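# Sort stuffed toys by kind onto separate shelf levels

## Task

Move the stuffed toys onto the shelf with every kind on its own separate level, each toy's head and body resting largely on a board. The shelf must stay upright, and a toy counts only if it stays put without the robot supporting it. At the end, open the grippers and pull the arms away.

## Robot and tools

Robot: two arms, left_arm and right_arm. Each has six joints (waist, shoulder, elbow, wrist pitch, wrist yaw, wrist roll) and a two-finger gripper. The arm names do not tell you which side of a picture an arm appears on.

Frame: every position is in one scene frame shared by both arms. Its origin sits on the table surface midway between the arms. +z is up, +x reaches out across the table, and left_arm is on the +y side. Each gripper's fingers point along its own +z and close along its own y. The reported end_effector_position is the point between the finger pads, roughly 1 cm short of the tips. Orientation is given as end_effector_quat_wxyz. Reported hand positions are approximate, and the error grows the farther the arm reaches.

Tool execute_actions, argument actions: a list holding one item at most.
- Empty list: nothing is commanded and you get the current state back.
- Motion: {"rows": [...], "steps": n}. Give 1 to 15 rows and steps from 1 to 15 (default 15). Each step lasts 1/30 s and uses one row. If there are fewer rows than steps, the last row is reused.
- Wait: {"steps": n} with no rows, up to 300. It returns once that many steps have gone by since the previous result, and your thinking time counts toward them.
- Optional pictures (true/false) decides whether camera images come back. By default they do.
A refused call sends nothing to the robot.

Row layout: one flat list of 14 numbers, each between -1 and 1, always covering both arms. The first seven are left_arm: waist, shoulder, elbow, wrist pitch, wrist yaw, wrist roll, opening. The next seven are the same for right_arm.

The six joint numbers are scaled offsets, not absolute angles. An entry of 1.0 means 1.202 rad for the waist, 1.258 for the shoulder, 1.238 for the elbow, 2.073 for wrist pitch, and 2.022 for wrist yaw and roll.

The offset is measured from the joint angles in the latest result that listed them. Before any result in the current scene has listed them, and for a second or later call inside one reply, it is measured from the pose at the start of that action instead. Offsets do not build up from one row to the next. A row of zeros drives the arm back to that reference pose; it is not a way to hold still or wait.

Opening is absolute: +1 fully open (pad gap 0.094 m), -1 fully closed.

Joint ranges in rad, the same for each arm:
- waist -2.618 to 3.054
- shoulder 0.000 to 3.142
- elbow 0.000 to 3.142
- wrist pitch -1.571 to 1.571
- wrist yaw -1.571 to 1.571
- wrist roll -2.094 to 2.094
A call is refused if a target lies more than 0.036 rad outside a range. The true limit may differ from the stated one by up to 0.036 rad either way. A target beyond the true limit is cut off at that limit, and the result then prints "joint sent to its limit". That line can refer to an earlier action still running. If the line is missing, that does not prove there is room left.

Motion limits: on each step, a joint's target is held within a fixed lead of its measured angle. The lead is 0.202 rad for the waist, 0.258 for the shoulder, 0.238 for the elbow, 0.573 for wrist pitch, and 0.522 for wrist yaw and roll. If the targets would put a gripper more than 70 mm from where it is now, they are pulled back proportionally, so big moves take several calls. Friction can leave a joint up to about 0.031 rad short, and smaller commands may not move it at all.

Between calls, and while you are thinking, the arms keep heading for the last row you sent. They stop once everything has nearly stopped moving (slow or blocked counts as stopped) or a step is HELD. After that, only a new action makes them move further. Fingers that are still opening or closing keep going. The simulation keeps running while you reply.

Reading results:
- The state line, left_arm: … | right_arm: …, gives each gripper's position in metres and its quaternion.
- Joint positions and Joint velocities have one block per arm: six joints (rad, rad/s), then the pad gap (m, m/s).
- grip_measured is the measured finger opening on the same scale as the opening you command. It may be off by up to about 1 mm, by a fixed amount for each gripper.
- "joint command not followed" means a clearance check changed or blocked some joint targets. The rest of the row was still applied.
- HELD marks steps on which your row, or part of it, was not sent.
- MOTOR HOT appears from 75 °C. At 90 °C an OVER-TEMPERATURE FAULT stops that arm for 10 s. At 100 °C the arm and its gripper go limp and it falls. Carrying loads heats the motors, even while you think.

Gripping: to hold an object, keep commanding an opening below grip_measured. About 0.03 below gives a firm grip; a smaller margin gives a lighter one. Each finger pad pushes with at most about 50 to 62 N, and less on parts thinner than about 2 mm. Held parts or loose objects may sometimes get a brief tug or push from outside.

Tool zoom_image: camera is one of cam_high, cam_low, cam_left_wrist, cam_right_wrist. region is [x0, y0, x1, y1] in pixels of that camera's latest full 504x504 image, with the origin at the top-left, and spans at most 504 by 504. Approximate pinhole-plus-distortion intrinsics are supplied for each camera (for example, cam_high fovy about 82.7°, cam_low about 49.2°).

Tool finished_scene: the argument scene is the number of the current scene.

Avoid: knocking or placing any rigid object off the table, which fails the task; arms colliding with or pressing on each other, which can end the scene; dropping, slamming or shoving objects hard; tipping the shelf. Leave the toys resting freely, then open the grippers and move away before finishing.

Each tool is called after "Call:" as name(argument=value, ...) on one line, values as JSON.

## Session

Call:
execute_actions(actions=[])

Scene clock: 0.00 s of 9600.00 s.
left_arm: end_effector_position=(+0.4571, +0.5874, +0.1841) grip_measured=+1.000 end_effector_quat_wxyz=(-0.410, +0.728, -0.505, +0.215) | right_arm: end_effector_position=(+0.2786, -0.7368, +0.2882) grip_measured=+1.000 end_effector_quat_wxyz=(+0.439, -0.249, +0.649, -0.569)
Joint positions: left_arm=[ 0.609  1.935  1.554 -0.228  0.066 -1.401  0.094] | right_arm=[-0.91   1.636  1.     0.672 -0.524 -1.261  0.094]
Joint velocities: left_arm=[ 0.012 -0.012 -0.017  0.066  0.007 -0.037  0.   ] | right_arm=[-0.002 -0.002 -0.002 -0.051  0.051  0.051  0.   ]

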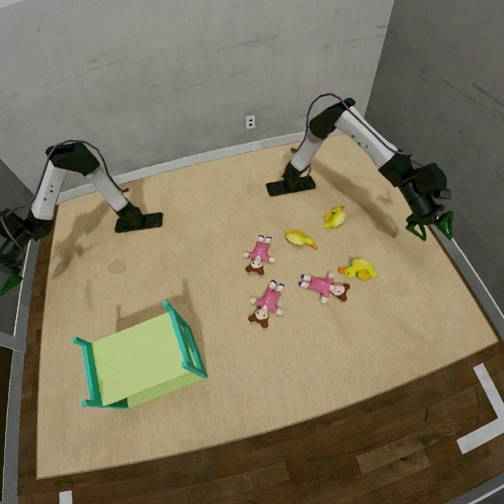

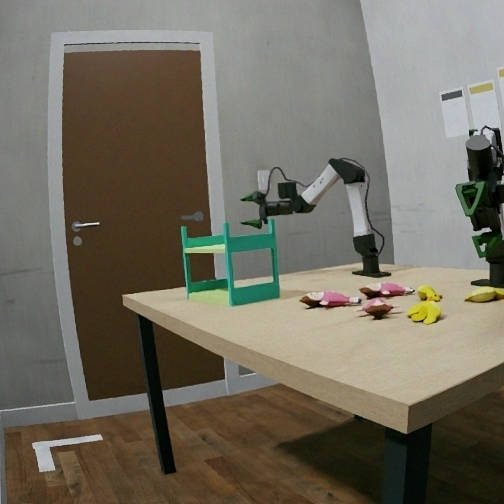

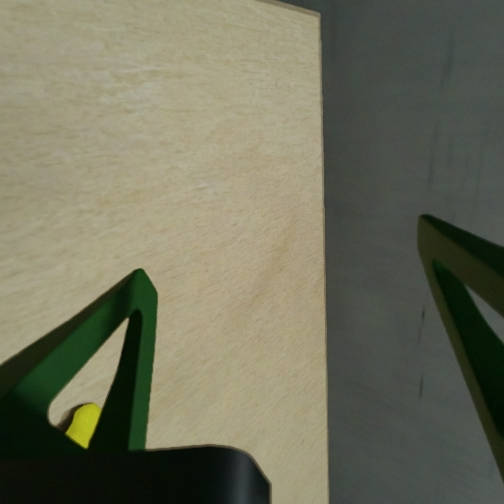

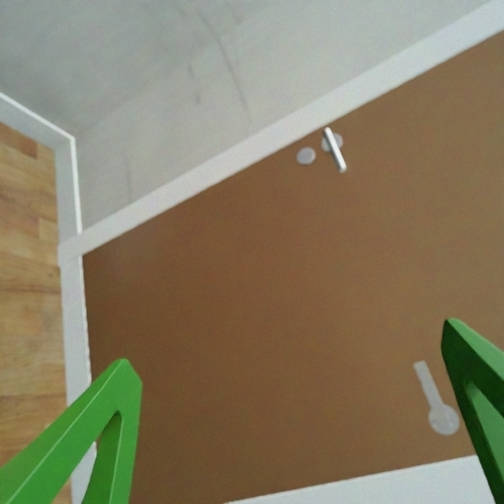

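Call:
execute_actions(actions=[{"rows":[[-0.26,-0.27,-0.2,-0.5,-0.03,0.69,1,0.5,0,0.24,-0.94,0.26,0.62,1]],"steps":15}], pictures=false)

Call:
execute_actions(actions=[{"steps":60}])

Scene clock: 48.40 s of 9600.00 s.
left_arm: end_effector_position=(+0.3021, +0.3754, +0.1262) grip_measured=+1.000 end_effector_quat_wxyz=(+0.111, -0.365, +0.924, -0.028) | right_arm: end_effector_position=(+0.3666, -0.5351, +0.1550) grip_measured=+1.000 end_effector_quat_wxyz=(+0.321, +0.100, +0.938, -0.083)
Joint positions: left_arm=[ 0.299  1.612  1.326 -1.056  0.028 -0.504  0.094] | right_arm=[-0.308  1.641  1.281 -0.538 -0.069 -0.234  0.094]
Joint velocities: left_arm=[-0.007 -0.115 -0.178 -1.546 -0.095  2.821  0.   ] | right_arm=[ 0.1    0.012 -0.002 -2.542  0.212  1.106  0.   ]
Steps of this call (steps 1 to 100: nothing new was sent; then 44.57 s passed at rest; steps 101 to 115: all 15 steps of this action). Readings (joint positions):
101: left_arm=[0.602 1.924 1.542 -0.243 0.060 -1.371] | right_arm=[-0.889 1.635 1.029 0.596 -0.456 -1.194]
102: left_arm=[0.589 1.897 1.510 -0.284 0.050 -1.328] | right_arm=[-0.846 1.645 1.098 0.467 -0.354 -1.094]
104: left_arm=[0.539 1.831 1.447 -0.386 0.041 -1.241] | right_arm=[-0.726 1.657 1.221 0.256 -0.219 -0.902]
108: left_arm=[0.404 1.713 1.375 -0.608 0.036 -1.044] | right_arm=[-0.507 1.641 1.281 0.003 -0.132 -0.631]
115: the state above

Scene clock: 50.40 s of 9600.00 s.
left_arm: end_effector_position=(+0.2519, +0.3651, +0.1177) grip_measured=+1.000 end_effector_quat_wxyz=(+0.011, -0.132, +0.991, -0.005) | right_arm: end_effector_position=(+0.2143, -0.4685, +0.1013) grip_measured=+1.000 end_effector_quat_wxyz=(-0.024, +0.223, +0.974, +0.012)
Joint positions: left_arm=[ 0.298  1.61   1.315 -1.255  0.012 -0.012  0.094] | right_arm=[-0.307  1.641  1.281 -1.264 -0.011 -0.019  0.094]
Joint velocities: left_arm=[-0.002 -0.022 -0.012  0.022 -0.007 -0.007  0.   ] | right_arm=[-0.007  0.017  0.002 -0.022  0.022 -0.022  0.   ]
Steps of this call (steps 1 to 45: the robot went on to your last target; steps 46 to 60: nothing new was sent). Readings (joint positions):
1: left_arm=[0.298 1.610 1.321 -1.102 0.025 -0.409] | right_arm=[-0.307 1.641 1.281 -0.623 -0.062 -0.201]
2: left_arm=[0.298 1.610 1.318 -1.138 0.022 -0.329] | right_arm=[-0.307 1.641 1.281 -0.707 -0.054 -0.173]
4: left_arm=[0.298 1.610 1.315 -1.186 0.019 -0.214] | right_arm=[-0.307 1.641 1.281 -0.874 -0.042 -0.127]
8: left_arm=[0.298 1.610 1.315 -1.231 0.015 -0.094] | right_arm=[-0.307 1.641 1.281 -1.121 -0.023 -0.063]
60: the state above
All arms were judged still, so your last target was given up. Only a new action makes them travel on or press farther. Fingers that are still opening or closing keep moving.

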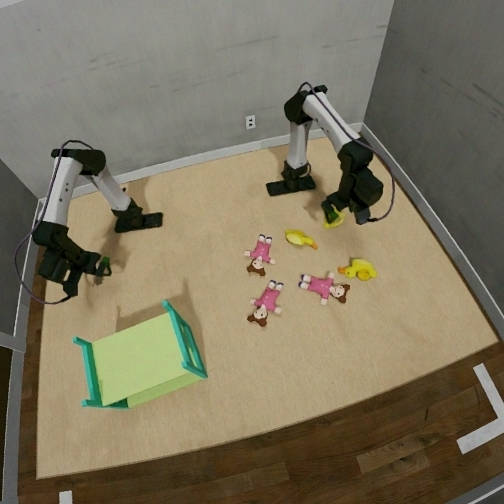

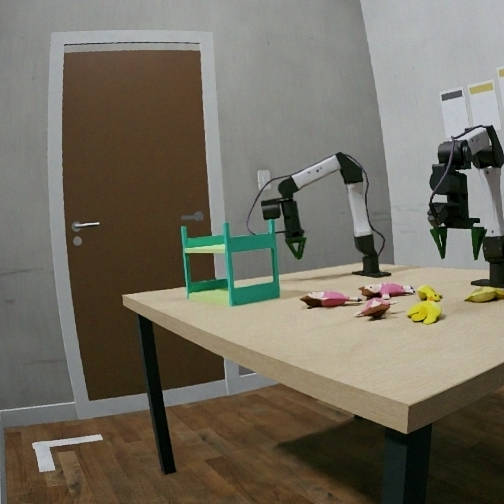

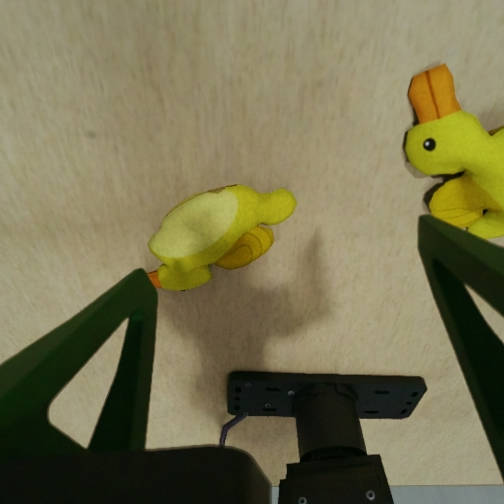

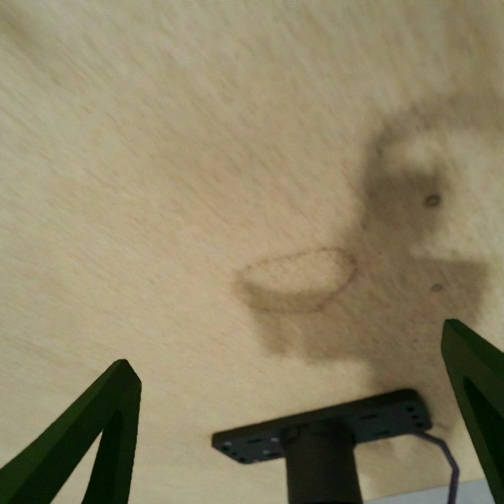

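Call:
execute_actions(actions=[{"rows":[[0.276,-0.087,-0.15,0.027,0,0,1,0,0,0,0,0,0,1]],"steps":15}])

Scene clock: 133.73 s of 9600.00 s.
left_arm: end_effector_position=(+0.1818, +0.4342, +0.0953) grip_measured=+1.000 end_effector_quat_wxyz=(-0.011, -0.297, +0.955, -0.006) | right_arm: end_effector_position=(+0.2143, -0.4685, +0.1013) grip_measured=+1.000 end_effector_quat_wxyz=(-0.024, +0.223, +0.974, +0.012)
Joint positions: left_arm=[ 0.637  1.522  1.138 -1.212  0.005 -0.011  0.094] | right_arm=[-0.307  1.641  1.281 -1.264 -0.011 -0.019  0.094]
Joint velocities: left_arm=[-0.012 -0.002 -0.007  0.007  0.066  0.007  0.   ] | right_arm=[ 0.007  0.007 -0.002  0.051 -0.022 -0.037  0.   ]
Steps of this call (steps 1 to 90: nothing new was sent; then 79.83 s passed at rest; steps 91 to 105: all 15 steps of this action). Readings (joint positions):
91: left_arm=[0.319 1.595 1.289 -1.231 0.023 -0.010] | right_arm=[-0.307 1.641 1.281 -1.264 -0.011 -0.019]
92: left_arm=[0.370 1.565 1.238 -1.206 0.031 -0.010] | right_arm=[-0.307 1.641 1.281 -1.264 -0.011 -0.019]
94: left_arm=[0.516 1.527 1.164 -1.210 0.025 -0.010] | right_arm=[-0.307 1.641 1.281 -1.264 -0.011 -0.019]
98: left_arm=[0.641 1.522 1.138 -1.212 0.004 -0.011] | right_arm=[-0.307 1.641 1.281 -1.264 -0.011 -0.019]
105: the state above

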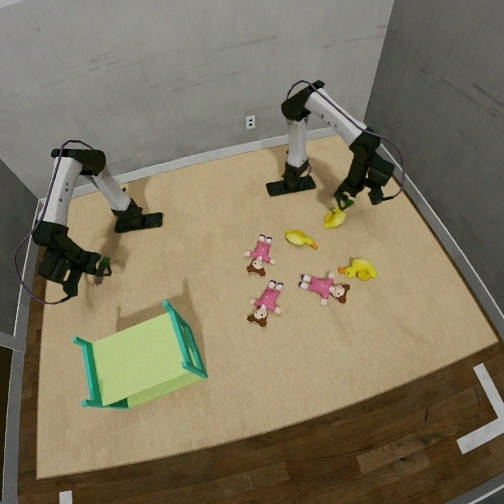

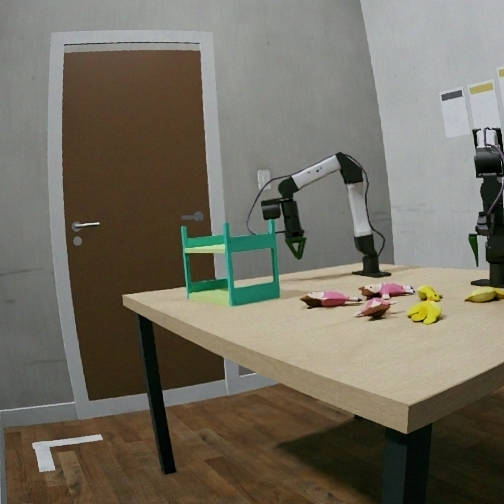

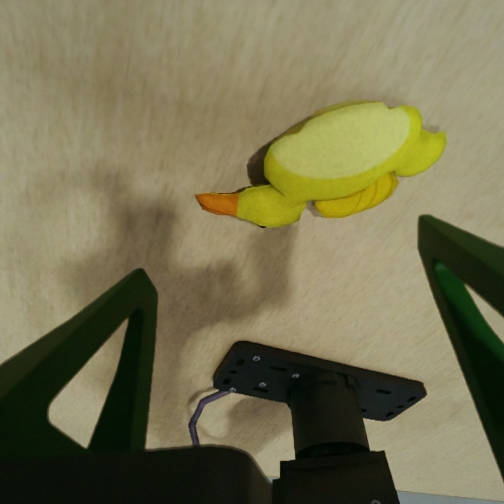

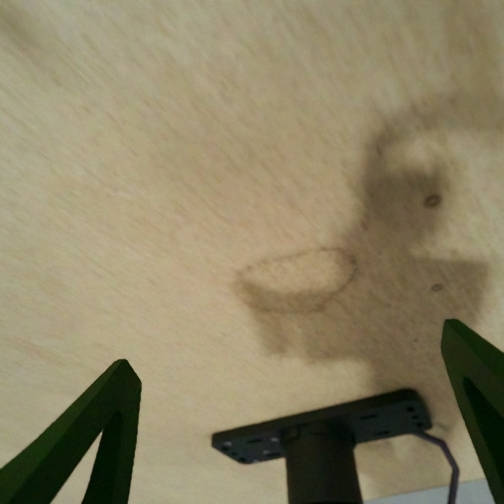

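Call:
execute_actions(actions=[{"rows":[[-0.1,0,0,0,0,0.6,1,0,0,0,0,0,0,1]],"steps":15}])

Scene clock: 160.03 s of 9600.00 s.
left_arm: end_effector_position=(+0.1971, +0.4079, +0.0953) grip_measured=+1.000 end_effector_quat_wxyz=(-0.007, +0.310, +0.951, -0.011) | right_arm: end_effector_position=(+0.2143, -0.4685, +0.1013) grip_measured=+1.000 end_effector_quat_wxyz=(-0.024, +0.223, +0.974, +0.012)
Joint positions: left_arm=[ 0.515  1.522  1.138 -1.212  0.005  1.101  0.094] | right_arm=[-0.307  1.641  1.281 -1.264 -0.011 -0.019  0.094]
Joint velocities: left_arm=[ 0.002  0.002  0.002 -0.095 -0.066  0.564  0.   ] | right_arm=[ 0.002 -0.007 -0.002  0.037  0.007  0.037  0.   ]
Steps of this call (steps 1 to 15: the robot went on to your last target; steps 16 to 90: nothing new was sent; then 22.80 s passed at rest; steps 91 to 105: all 15 steps of this action). Readings (joint positions):
91: left_arm=[0.625 1.522 1.138 -1.212 -0.001 0.055] | right_arm=[-0.307 1.641 1.281 -1.264 -0.011 -0.019]
92: left_arm=[0.595 1.522 1.138 -1.212 -0.004 0.154] | right_arm=[-0.307 1.641 1.281 -1.264 -0.011 -0.019]
94: left_arm=[0.535 1.522 1.138 -1.212 0.001 0.350] | right_arm=[-0.307 1.641 1.281 -1.264 -0.011 -0.019]
98: left_arm=[0.515 1.522 1.138 -1.212 0.005 0.741] | right_arm=[-0.307 1.641 1.281 -1.264 -0.011 -0.019]
105: the state above

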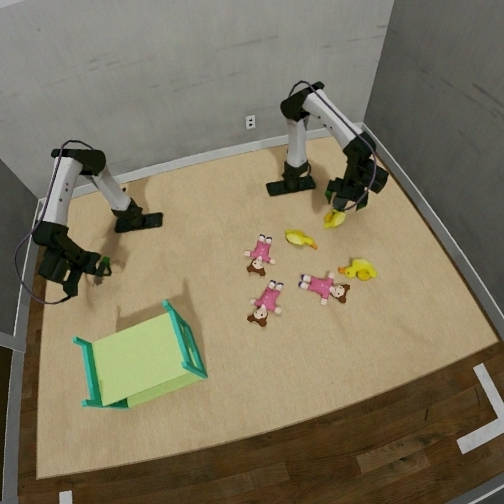

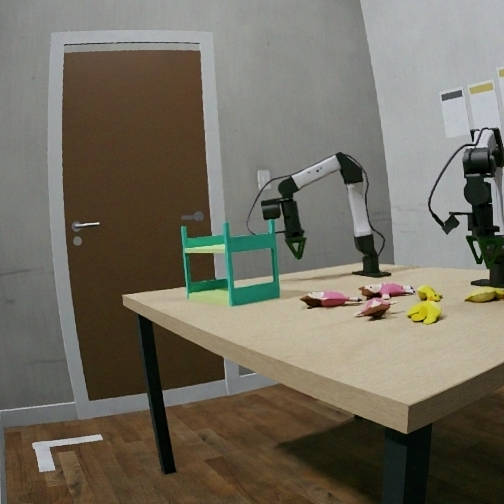

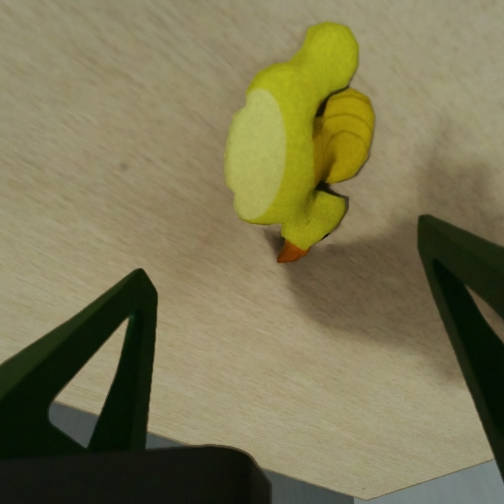

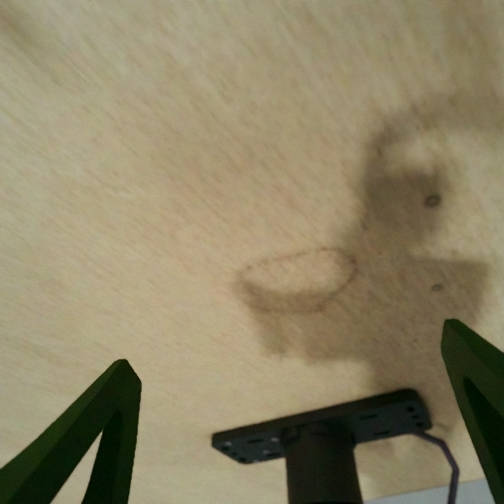

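Call:
execute_actions(actions=[{"rows":[[0,0.056,-0.18,0.15,0,0.05,1,0,0,0,0,0,0,1]],"steps":15}])

Scene clock: 166.30 s of 9600.00 s.
left_arm: end_effector_position=(+0.1896, +0.4038, +0.0202) grip_measured=+1.000 end_effector_quat_wxyz=(-0.015, +0.355, +0.934, -0.022) | right_arm: end_effector_position=(+0.2143, -0.4685, +0.1013) grip_measured=+1.000 end_effector_quat_wxyz=(-0.024, +0.223, +0.974, +0.012)
Joint positions: left_arm=[ 0.515  1.605  0.906 -0.925  0.007  1.196  0.094] | right_arm=[-0.307  1.641  1.281 -1.264 -0.011 -0.019  0.094]
Joint velocities: left_arm=[-0.007 -0.002  0.017  0.051 -0.022  0.007  0.   ] | right_arm=[-0.002 -0.017  0.002  0.007  0.007  0.051  0.   ]
Steps of this call (steps 1 to 30: the robot went on to your last target; steps 31 to 90: nothing new was sent; then 2.77 s passed at rest; steps 91 to 105: all 15 steps of this action). Readings (joint positions):
91: left_arm=[0.515 1.522 1.111 -1.172 0.006 1.196] | right_arm=[-0.307 1.641 1.281 -1.264 -0.011 -0.019]
92: left_arm=[0.515 1.525 1.059 -1.103 0.007 1.196] | right_arm=[-0.307 1.641 1.281 -1.264 -0.011 -0.019]
94: left_arm=[0.515 1.567 0.964 -1.030 0.007 1.196] | right_arm=[-0.307 1.641 1.281 -1.264 -0.011 -0.019]
98: left_arm=[0.515 1.606 0.906 -0.979 0.007 1.196] | right_arm=[-0.307 1.641 1.281 -1.264 -0.011 -0.019]
105: the state above

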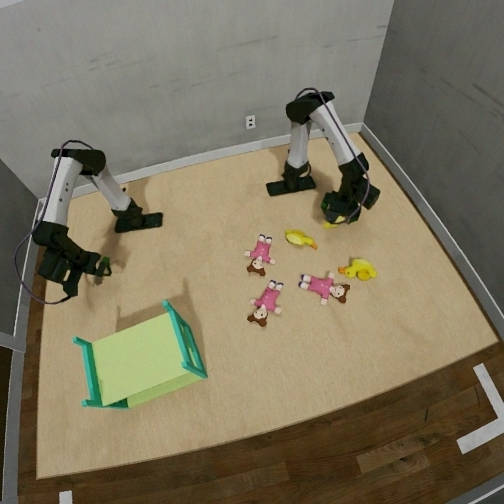

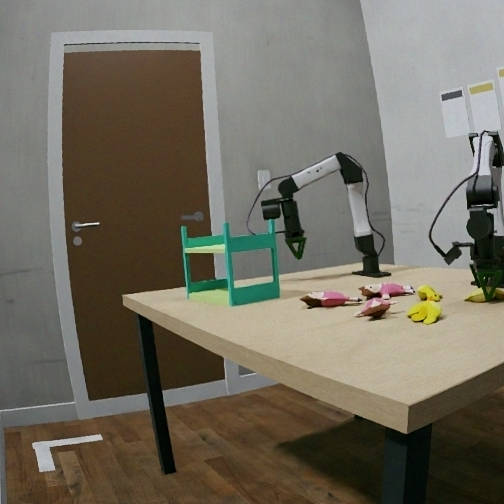

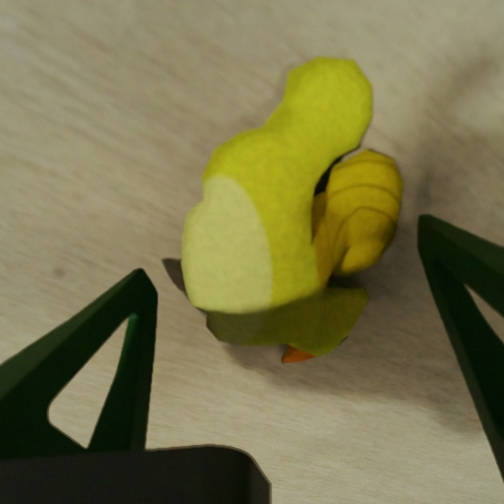

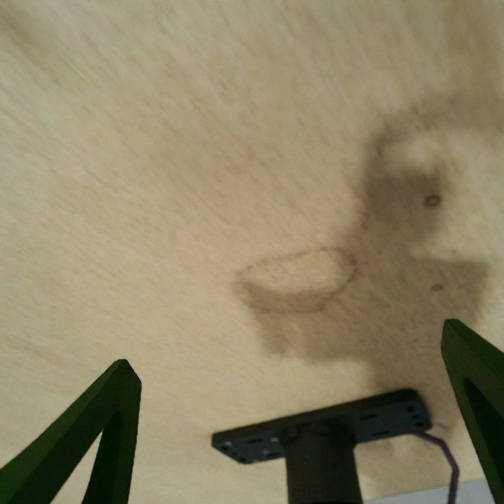

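Good. Close.

Call:
execute_actions(actions=[{"rows":[[0,0,0,0,0,0,-0.3,0,0,0,0,0,0,1]],"steps":15}], pictures=false)

Call:
execute_actions(actions=[{"rows":[[0,0,0,0,0,0,-0.6,0,0,0,0,0,0,1]],"steps":12}])

Scene clock: 172.17 s of 9600.00 s.
left_arm: end_effector_position=(+0.1918, +0.4050, +0.0200) grip_measured=-0.297 end_effector_quat_wxyz=(-0.012, +0.355, +0.935, -0.018) | right_arm: end_effector_position=(+0.2143, -0.4685, +0.1013) grip_measured=+1.000 end_effector_quat_wxyz=(-0.024, +0.223, +0.974, +0.012)
Joint positions: left_arm=[ 0.515  1.605  0.906 -0.915  0.007  1.196  0.033] | right_arm=[-0.307  1.641  1.281 -1.264 -0.011 -0.019  0.094]
Joint velocities: left_arm=[-0.002 -0.007 -0.007 -0.022 -0.037  0.007  0.   ] | right_arm=[-0.007  0.002  0.007  0.022 -0.007  0.066  0.   ]
Steps of this call (steps 1 to 30: the robot went on to your last target; steps 31 to 90: nothing new was sent; then 2.37 s passed at rest; steps 91 to 105: all 15 steps of this action). Readings (joint positions):
91: left_arm=[0.515 1.605 0.906 -0.914 0.007 1.196] | right_arm=[-0.307 1.641 1.281 -1.264 -0.011 -0.019]
92: left_arm=[0.515 1.605 0.906 -0.914 0.007 1.196] | right_arm=[-0.307 1.641 1.281 -1.264 -0.011 -0.019]
94: left_arm=[0.515 1.605 0.906 -0.914 0.007 1.196] | right_arm=[-0.307 1.641 1.281 -1.264 -0.011 -0.019]
98: left_arm=[0.515 1.605 0.906 -0.915 0.007 1.196] | right_arm=[-0.307 1.641 1.281 -1.264 -0.011 -0.019]
105: the state above

Scene clock: 172.57 s of 9600.00 s.
left_arm: end_effector_position=(+0.1911, +0.4046, +0.0201) grip_measured=-0.597 end_effector_quat_wxyz=(-0.013, +0.355, +0.934, -0.019) | right_arm: end_effector_position=(+0.2143, -0.4685, +0.1013) grip_measured=+1.000 end_effector_quat_wxyz=(-0.024, +0.223, +0.974, +0.012)
Joint positions: left_arm=[ 0.515  1.605  0.906 -0.918  0.007  1.196  0.019] | right_arm=[-0.307  1.641  1.281 -1.264 -0.011 -0.019  0.094]
Joint velocities: left_arm=[ 0.007  0.022 -0.012 -0.007 -0.022 -0.037  0.001] | right_arm=[-0.002  0.017  0.017 -0.066  0.022 -0.022  0.   ]
Steps of this call (steps 1 to 12: all 12 steps of this action). Readings (joint positions):
1: left_arm=[0.515 1.605 0.906 -0.915 0.007 1.196] | right_arm=[-0.307 1.641 1.281 -1.264 -0.011 -0.019]
2: left_arm=[0.515 1.605 0.906 -0.917 0.007 1.196] | right_arm=[-0.307 1.641 1.281 -1.264 -0.011 -0.019]
4: left_arm=[0.515 1.605 0.906 -0.918 0.007 1.196] | right_arm=[-0.307 1.641 1.281 -1.264 -0.011 -0.019]
8: left_arm=[0.515 1.605 0.906 -0.918 0.007 1.196] | right_arm=[-0.307 1.641 1.281 -1.264 -0.011 -0.019]
12: the state above

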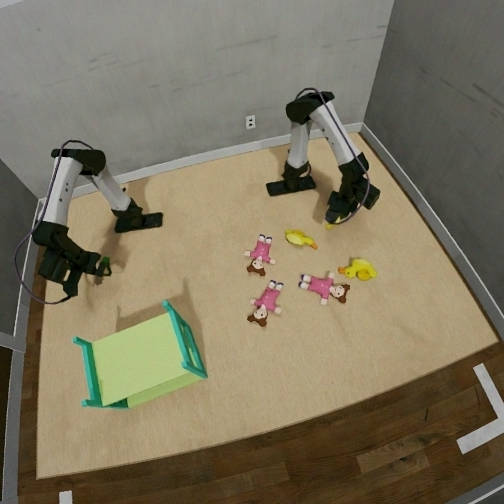

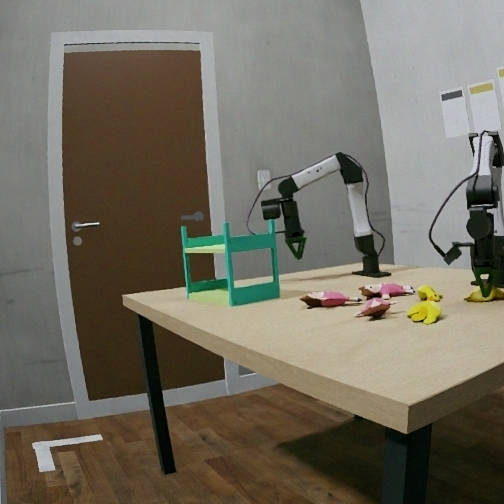

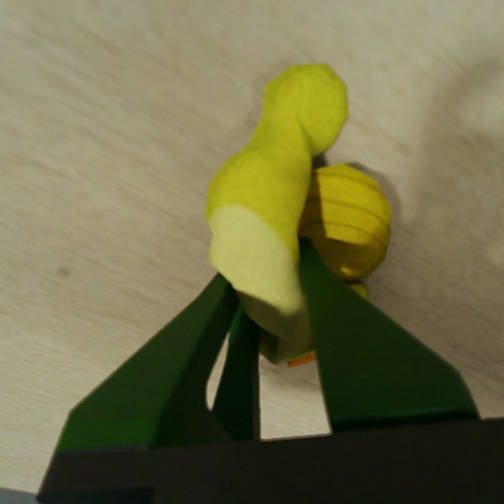

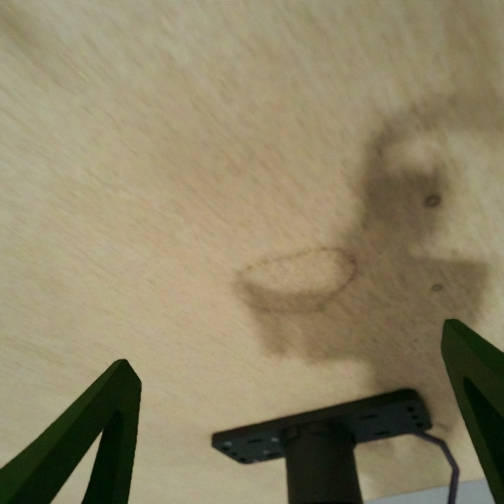

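Call:
execute_actions(actions=[{"rows":[[0,-0.07,0.32,-0.21,0,0,-0.85,0,0,0,0,0,0,1],[0,-0.07,0.32,-0.21,0,0,-0.85,0,0,0,0,0,0,1],[0,-0.07,0.32,-0.21,0,0,-0.85,0,0,0,0,0,0,1],[0,-0.07,0.32,-0.21,0,0,-0.85,0,0,0,0,0,0,1],[0,-0.07,0.32,-0.21,0,0,-0.85,0,0,0,0,0,0,1],[-0.7,-0.07,0.32,-0.21,0,0,-0.85,0,0,0,0,0,0,1]],"steps":15}], pictures=false)

Call:
execute_actions(actions=[{"steps":15}])

Scene clock: 184.20 s of 9600.00 s.
left_arm: end_effector_position=(+0.2416, +0.2443, +0.1397) grip_measured=-0.845 end_effector_quat_wxyz=(+0.027, +0.637, +0.770, +0.015) | right_arm: end_effector_position=(+0.2143, -0.4685, +0.1013) grip_measured=+1.000 end_effector_quat_wxyz=(-0.024, +0.223, +0.974, +0.012)
Joint positions: left_arm=[-0.142  1.518  1.309 -1.301  0.001  1.195  0.007] | right_arm=[-0.307  1.641  1.281 -1.264 -0.011 -0.019  0.094]
Joint velocities: left_arm=[-2.068  0.007 -0.007 -0.051 -0.051 -0.037 -0.001] | right_arm=[-0.027 -0.007 -0.017 -0.051  0.066  0.022  0.   ]
Steps of this call (steps 1 to 15: the robot went on to your last target; steps 16 to 90: nothing new was sent; then 8.13 s passed at rest; steps 91 to 105: all 15 steps of this action). Readings (joint positions):
91: left_arm=[0.515 1.603 0.931 -0.965 0.006 1.196] | right_arm=[-0.307 1.641 1.281 -1.264 -0.011 -0.019]
92: left_arm=[0.515 1.599 0.981 -1.048 0.005 1.196] | right_arm=[-0.307 1.641 1.281 -1.264 -0.011 -0.019]
94: left_arm=[0.515 1.571 1.109 -1.158 0.005 1.196] | right_arm=[-0.307 1.641 1.281 -1.264 -0.011 -0.019]
98: left_arm=[0.371 1.519 1.299 -1.229 -0.014 1.195] | right_arm=[-0.307 1.641 1.281 -1.264 -0.011 -0.019]
105: the state above

Scene clock: 184.70 s of 9600.00 s.
left_arm: end_effector_position=(+0.2169, +0.1960, +0.1393) grip_measured=-0.846 end_effector_quat_wxyz=(+0.012, +0.708, +0.706, -0.002) | right_arm: end_effector_position=(+0.2143, -0.4685, +0.1013) grip_measured=+1.000 end_effector_quat_wxyz=(-0.024, +0.223, +0.974, +0.012)
Joint positions: left_arm=[-0.333  1.518  1.309 -1.342  0.013  1.195  0.007] | right_arm=[-0.307  1.641  1.281 -1.264 -0.011 -0.019  0.094]
Joint velocities: left_arm=[-0.002  0.017 -0.007 -0.037  0.022 -0.007 -0.001] | right_arm=[-0.012 -0.002 -0.002  0.007 -0.051 -0.007  0.   ]
Steps of this call (steps 1 to 15: the robot went on to your last target). Readings (joint positions):
1: left_arm=[-0.213 1.518 1.309 -1.305 0.002 1.195] | right_arm=[-0.307 1.641 1.281 -1.264 -0.011 -0.019]
2: left_arm=[-0.273 1.518 1.309 -1.309 0.007 1.195] | right_arm=[-0.307 1.641 1.281 -1.264 -0.011 -0.019]
4: left_arm=[-0.332 1.518 1.309 -1.320 0.018 1.195] | right_arm=[-0.307 1.641 1.281 -1.264 -0.011 -0.019]
8: left_arm=[-0.333 1.518 1.309 -1.335 0.015 1.195] | right_arm=[-0.307 1.641 1.281 -1.264 -0.011 -0.019]
15: the state above

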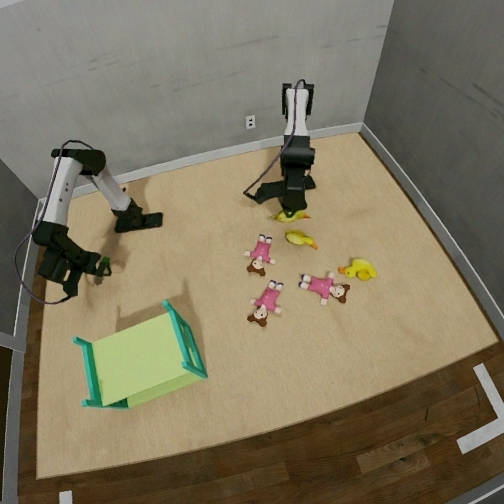

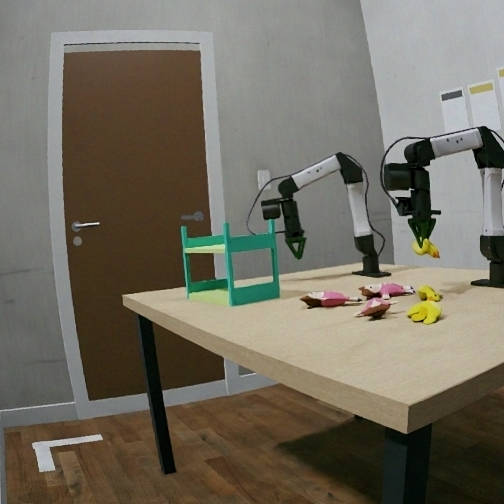

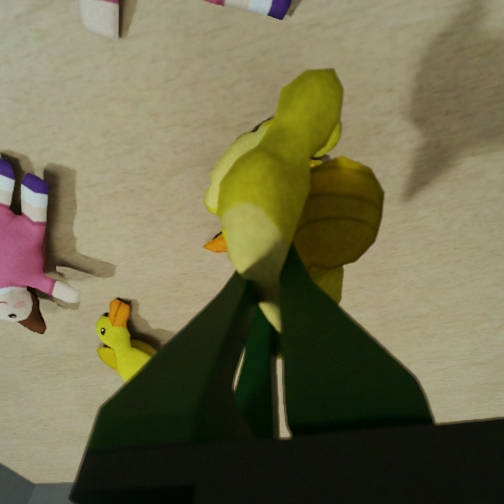

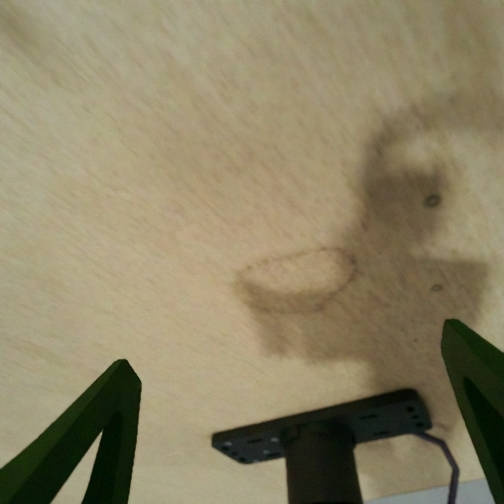

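Call:
execute_actions(actions=[{"rows":[[-0.565,0.3,0.4,0,0,0,-0.85,0,0,0,0,0,0,1],[-0.565,0.3,0.4,0,0,0,-0.85,0,0,0,0,0,0,1],[-0.565,0.3,0.4,0,0,0,-0.85,0,0,0,0,0,0,1],[-0.565,0.3,0.4,0,0,0,-0.85,0,0,0,0,0,0,1],[-0.565,0.3,0.4,0,0,0,-0.85,0,0,0,0,0,0,1],[-0.565,0.5,0.6,0,0,0,-0.85,0,0,0,0,0,0,1],[-0.565,0.5,0.6,0,0,0,-0.85,0,0,0,0,0,0,1],[-0.565,0.5,0.6,0,0,0,-0.85,0,0,0,0,0,0,1],[-0.565,0.69,0.7,0,0,0,-0.85,0,0,0,0,0,0,1]],"steps":15}], pictures=false)

Call:
execute_actions(actions=[{"steps":20}])

Scene clock: 197.83 s of 9600.00 s.
left_arm: end_effector_position=(+0.2154, -0.0939, +0.0530) grip_measured=-0.846 end_effector_quat_wxyz=(-0.000, +0.893, +0.450, -0.001) | right_arm: end_effector_position=(+0.2143, -0.4685, +0.1013) grip_measured=+1.000 end_effector_quat_wxyz=(-0.024, +0.223, +0.974, +0.012)
Joint positions: left_arm=[-0.968  2.355  2.109 -1.326  0.002  1.195  0.007] | right_arm=[-0.307  1.641  1.281 -1.264 -0.011 -0.019  0.094]
Joint velocities: left_arm=[-1.057  1.126  0.842  0.359 -0.037 -0.022  0.001] | right_arm=[ 0.007  0.007 -0.002  0.022 -0.051 -0.095  0.   ]
Steps of this call (steps 1 to 15: the robot went on to your last target; steps 16 to 90: nothing new was sent; then 9.63 s passed at rest; steps 91 to 105: all 15 steps of this action). Readings (joint positions):
91: left_arm=[-0.350 1.543 1.336 -1.365 0.004 1.195] | right_arm=[-0.307 1.641 1.281 -1.264 -0.011 -0.019]
92: left_arm=[-0.392 1.597 1.400 -1.390 -0.003 1.195] | right_arm=[-0.307 1.641 1.281 -1.264 -0.011 -0.019]
94: left_arm=[-0.490 1.723 1.525 -1.375 -0.003 1.195] | right_arm=[-0.307 1.641 1.281 -1.264 -0.011 -0.019]
98: left_arm=[-0.678 1.959 1.756 -1.353 -0.001 1.195] | right_arm=[-0.307 1.641 1.281 -1.264 -0.011 -0.019]
105: the state above

Scene clock: 198.50 s of 9600.00 s.
left_arm: end_effector_position=(+0.2001, -0.1110, +0.0419) grip_measured=-0.846 end_effector_quat_wxyz=(-0.005, +0.902, +0.431, -0.008) | right_arm: end_effector_position=(+0.2143, -0.4685, +0.1013) grip_measured=+1.000 end_effector_quat_wxyz=(-0.024, +0.223, +0.974, +0.012)
Joint positions: left_arm=[-1.01   2.406  2.154 -1.33   0.016  1.195  0.007] | right_arm=[-0.307  1.641  1.281 -1.264 -0.011 -0.019  0.094]
Joint velocities: left_arm=[-0.012  0.012  0.002 -0.007  0.081  0.007 -0.   ] | right_arm=[-0.007  0.007  0.007  0.007  0.051 -0.007  0.   ]
Steps of this call (steps 1 to 20: the robot went on to your last target). Readings (joint positions):
1: left_arm=[-1.000 2.386 2.128 -1.317 0.006 1.195] | right_arm=[-0.307 1.641 1.281 -1.264 -0.011 -0.019]
2: left_arm=[-1.024 2.404 2.134 -1.316 0.011 1.195] | right_arm=[-0.307 1.641 1.281 -1.264 -0.011 -0.019]
4: left_arm=[-1.048 2.416 2.135 -1.320 0.017 1.195] | right_arm=[-0.307 1.641 1.281 -1.264 -0.011 -0.019]
8: left_arm=[-1.031 2.411 2.149 -1.328 0.018 1.195] | right_arm=[-0.307 1.641 1.281 -1.264 -0.011 -0.019]
20: the state above

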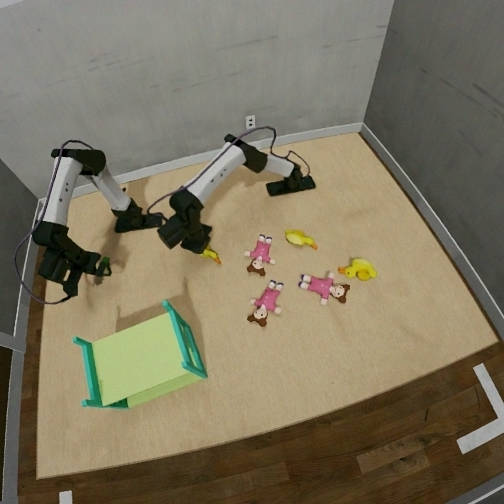

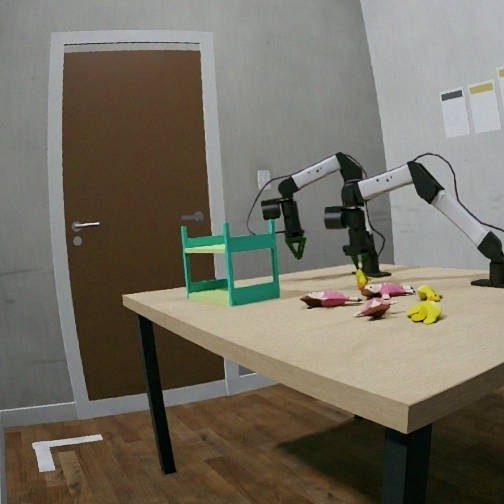

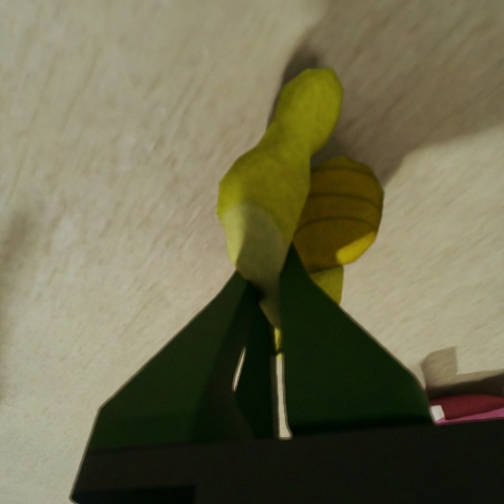

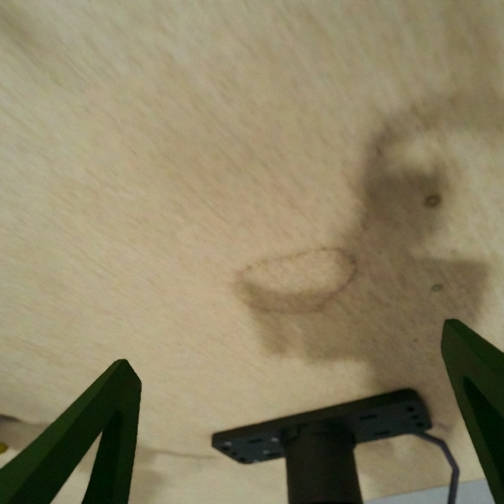

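Call:
execute_actions(actions=[{"rows":[[0,0,0,0,0,0,1,0,0,0,0,0,0,1],[0,0,0,0,0,0,1,0,0,0,0,0,0,1],[0,0,0,0,0,0,1,0,0,0,0,0,0,1],[0,0,0,0,0,0,1,0,0,0,0,0,0,1],[0,0,0,0,0,0,1,0,0,0,0,0,0,1],[0,0,0,0,0,0,1,0,0,0,0,0,0,1],[0,-0.2,0,0,0,0,1,0,0,0,0,0,0,1],[0,-0.2,0,0,0,0,1,0,0,0,0,0,0,1],[0,-0.3,-0.1,0,0,0,1,0,0,0,0,0,0,1],[0,-0.4,-0.3,0,0,0,1,0,0,0,0,0,0,1],[0.807,-0.65,-0.727,0.046,0,-1,1,0,0,0,0,0,0,1]],"steps":15}], pictures=false)

Call:
execute_actions(actions=[{"steps":50}])

Scene clock: 215.53 s of 9600.00 s.
left_arm: end_effector_position=(+0.2187, -0.0234, +0.1342) grip_measured=+1.000 end_effector_quat_wxyz=(+0.068, +0.779, +0.623, -0.014) | right_arm: end_effector_position=(+0.2143, -0.4685, +0.1013) grip_measured=+1.000 end_effector_quat_wxyz=(-0.024, +0.223, +0.974, +0.012)
Joint positions: left_arm=[-0.857  1.948  1.783 -1.269  0.028  0.887  0.094] | right_arm=[-0.307  1.641  1.281 -1.264 -0.011 -0.019  0.094]
Joint velocities: left_arm=[ 1.433 -1.79  -1.643  0.286 -0.007 -1.956  0.   ] | right_arm=[-0.007  0.002  0.012  0.007 -0.007  0.022  0.   ]
Steps of this call (steps 1 to 15: the robot went on to your last target; steps 16 to 90: nothing new was sent; then 13.53 s passed at rest; steps 91 to 105: all 15 steps of this action). Readings (joint positions):
91: left_arm=[-1.010 2.406 2.154 -1.330 0.016 1.195] | right_arm=[-0.307 1.641 1.281 -1.264 -0.011 -0.019]
92: left_arm=[-1.010 2.406 2.154 -1.330 0.016 1.195] | right_arm=[-0.307 1.641 1.281 -1.264 -0.011 -0.019]
94: left_arm=[-1.010 2.406 2.154 -1.330 0.016 1.195] | right_arm=[-0.307 1.641 1.281 -1.264 -0.011 -0.019]
98: left_arm=[-1.010 2.373 2.139 -1.328 0.015 1.195] | right_arm=[-0.307 1.641 1.281 -1.264 -0.011 -0.019]
105: the state above

Scene clock: 217.20 s of 9600.00 s.
left_arm: end_effector_position=(+0.2479, +0.2720, +0.1053) grip_measured=+1.000 end_effector_quat_wxyz=(-0.008, -0.362, +0.932, -0.001) | right_arm: end_effector_position=(+0.2143, -0.4685, +0.1013) grip_measured=+1.000 end_effector_quat_wxyz=(-0.024, +0.223, +0.974, +0.012)
Joint positions: left_arm=[-0.033  1.601  1.257 -1.239  0.009 -0.82   0.094] | right_arm=[-0.307  1.641  1.281 -1.264 -0.011 -0.019  0.094]
Joint velocities: left_arm=[-0.007  0.012 -0.007 -0.007  0.007  0.007  0.   ] | right_arm=[ 0.002 -0.007  0.002  0.037 -0.007 -0.022  0.   ]
Steps of this call (steps 1 to 50: the robot went on to your last target). Readings (joint positions):
1: left_arm=[-0.804 1.886 1.728 -1.261 0.027 0.818] | right_arm=[-0.307 1.641 1.281 -1.264 -0.011 -0.019]
2: left_arm=[-0.748 1.823 1.672 -1.253 0.026 0.747] | right_arm=[-0.307 1.641 1.281 -1.264 -0.011 -0.019]
4: left_arm=[-0.629 1.701 1.555 -1.242 0.023 0.595] | right_arm=[-0.307 1.641 1.281 -1.264 -0.011 -0.019]
8: left_arm=[-0.374 1.585 1.347 -1.239 0.020 0.263] | right_arm=[-0.307 1.641 1.281 -1.264 -0.011 -0.019]
50: the state above

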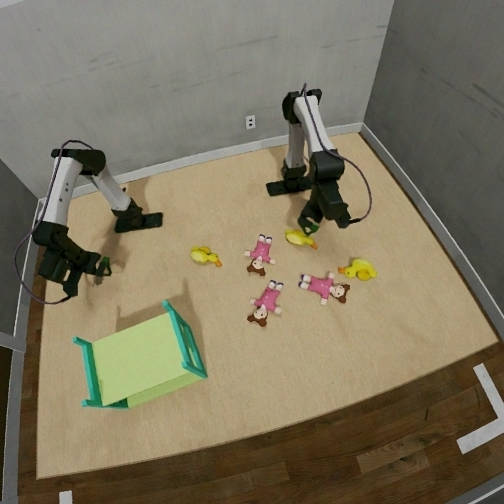

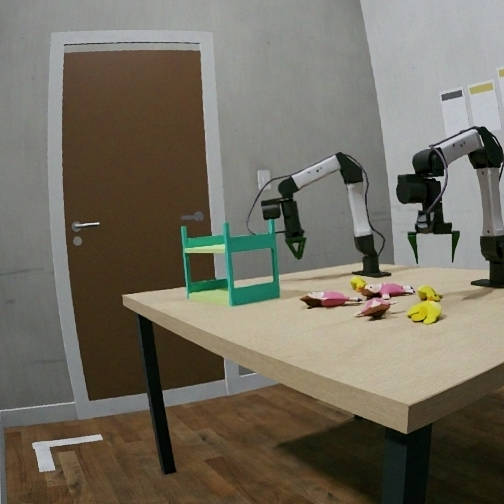

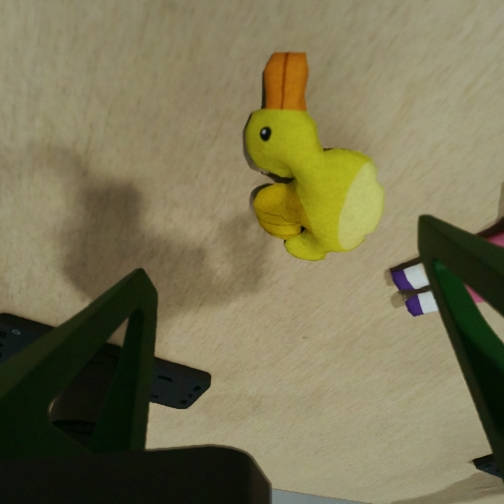

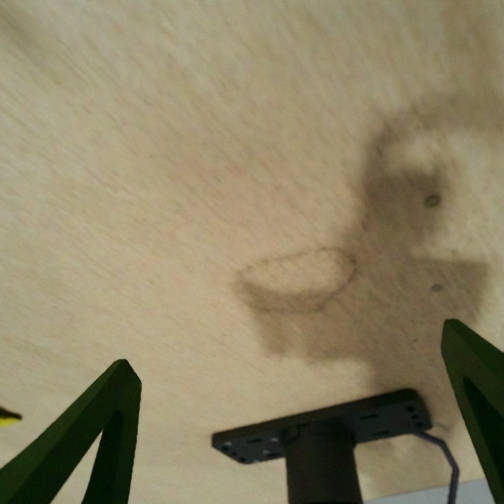

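Call:
execute_actions(actions=[{"rows":[[-0.115,0,0,0,0,0,1,0,0,0,0,0,0,1],[-0.115,0,0,0,0,0,1,0,0,0,0,0,0,1],[-0.115,0,0,0,0,0,1,0,0,0,0,0,0,1],[-0.115,0.07,-0.2,0.17,0,0,1,0,0,0,0,0,0,1]],"steps":15}])

Scene clock: 226.57 s of 9600.00 s.
left_arm: end_effector_position=(+0.2310, +0.2359, +0.0163) grip_measured=+1.000 end_effector_quat_wxyz=(-0.031, -0.296, +0.955, +0.012) | right_arm: end_effector_position=(+0.2143, -0.4685, +0.1013) grip_measured=+1.000 end_effector_quat_wxyz=(-0.024, +0.223, +0.974, +0.012)
Joint positions: left_arm=[-0.175  1.705  0.998 -0.929  0.01  -0.821  0.094] | right_arm=[-0.307  1.641  1.281 -1.264 -0.011 -0.019  0.094]
Joint velocities: left_arm=[ 0.007 -0.012 -0.012  0.183  0.037  0.022  0.   ] | right_arm=[-0.002 -0.012  0.012  0.051 -0.007  0.037  0.   ]
Steps of this call (steps 1 to 15: the robot went on to your last target; steps 16 to 90: nothing new was sent; then 5.87 s passed at rest; steps 91 to 105: all 15 steps of this action). Readings (joint positions):
91: left_arm=[-0.047 1.601 1.257 -1.239 0.002 -0.821] | right_arm=[-0.307 1.641 1.281 -1.264 -0.011 -0.019]
92: left_arm=[-0.080 1.601 1.257 -1.239 -0.001 -0.821] | right_arm=[-0.307 1.641 1.281 -1.264 -0.011 -0.019]
94: left_arm=[-0.150 1.602 1.232 -1.201 0.004 -0.821] | right_arm=[-0.307 1.641 1.281 -1.264 -0.011 -0.019]
98: left_arm=[-0.175 1.675 1.043 -1.015 0.010 -0.821] | right_arm=[-0.307 1.641 1.281 -1.264 -0.011 -0.019]
105: the state above

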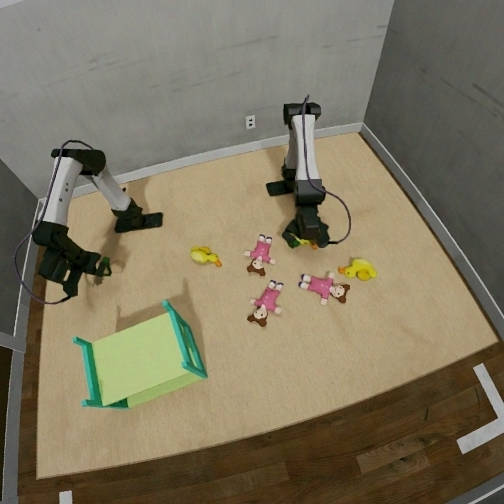

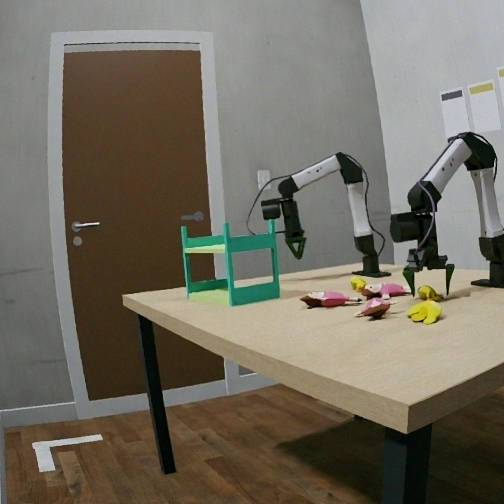

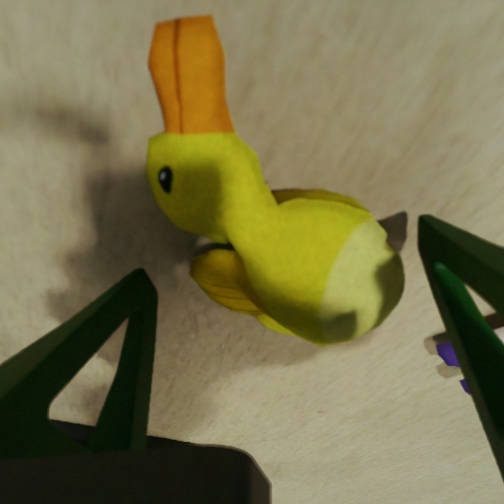

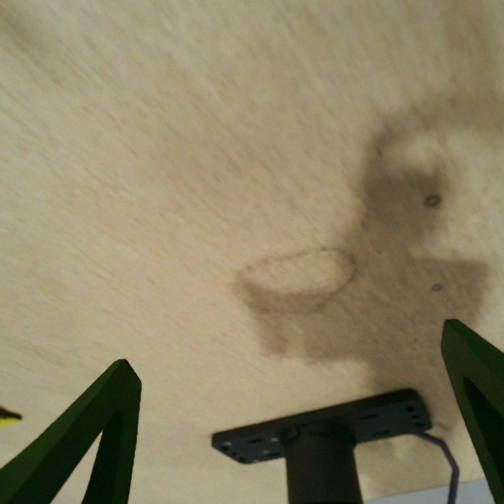

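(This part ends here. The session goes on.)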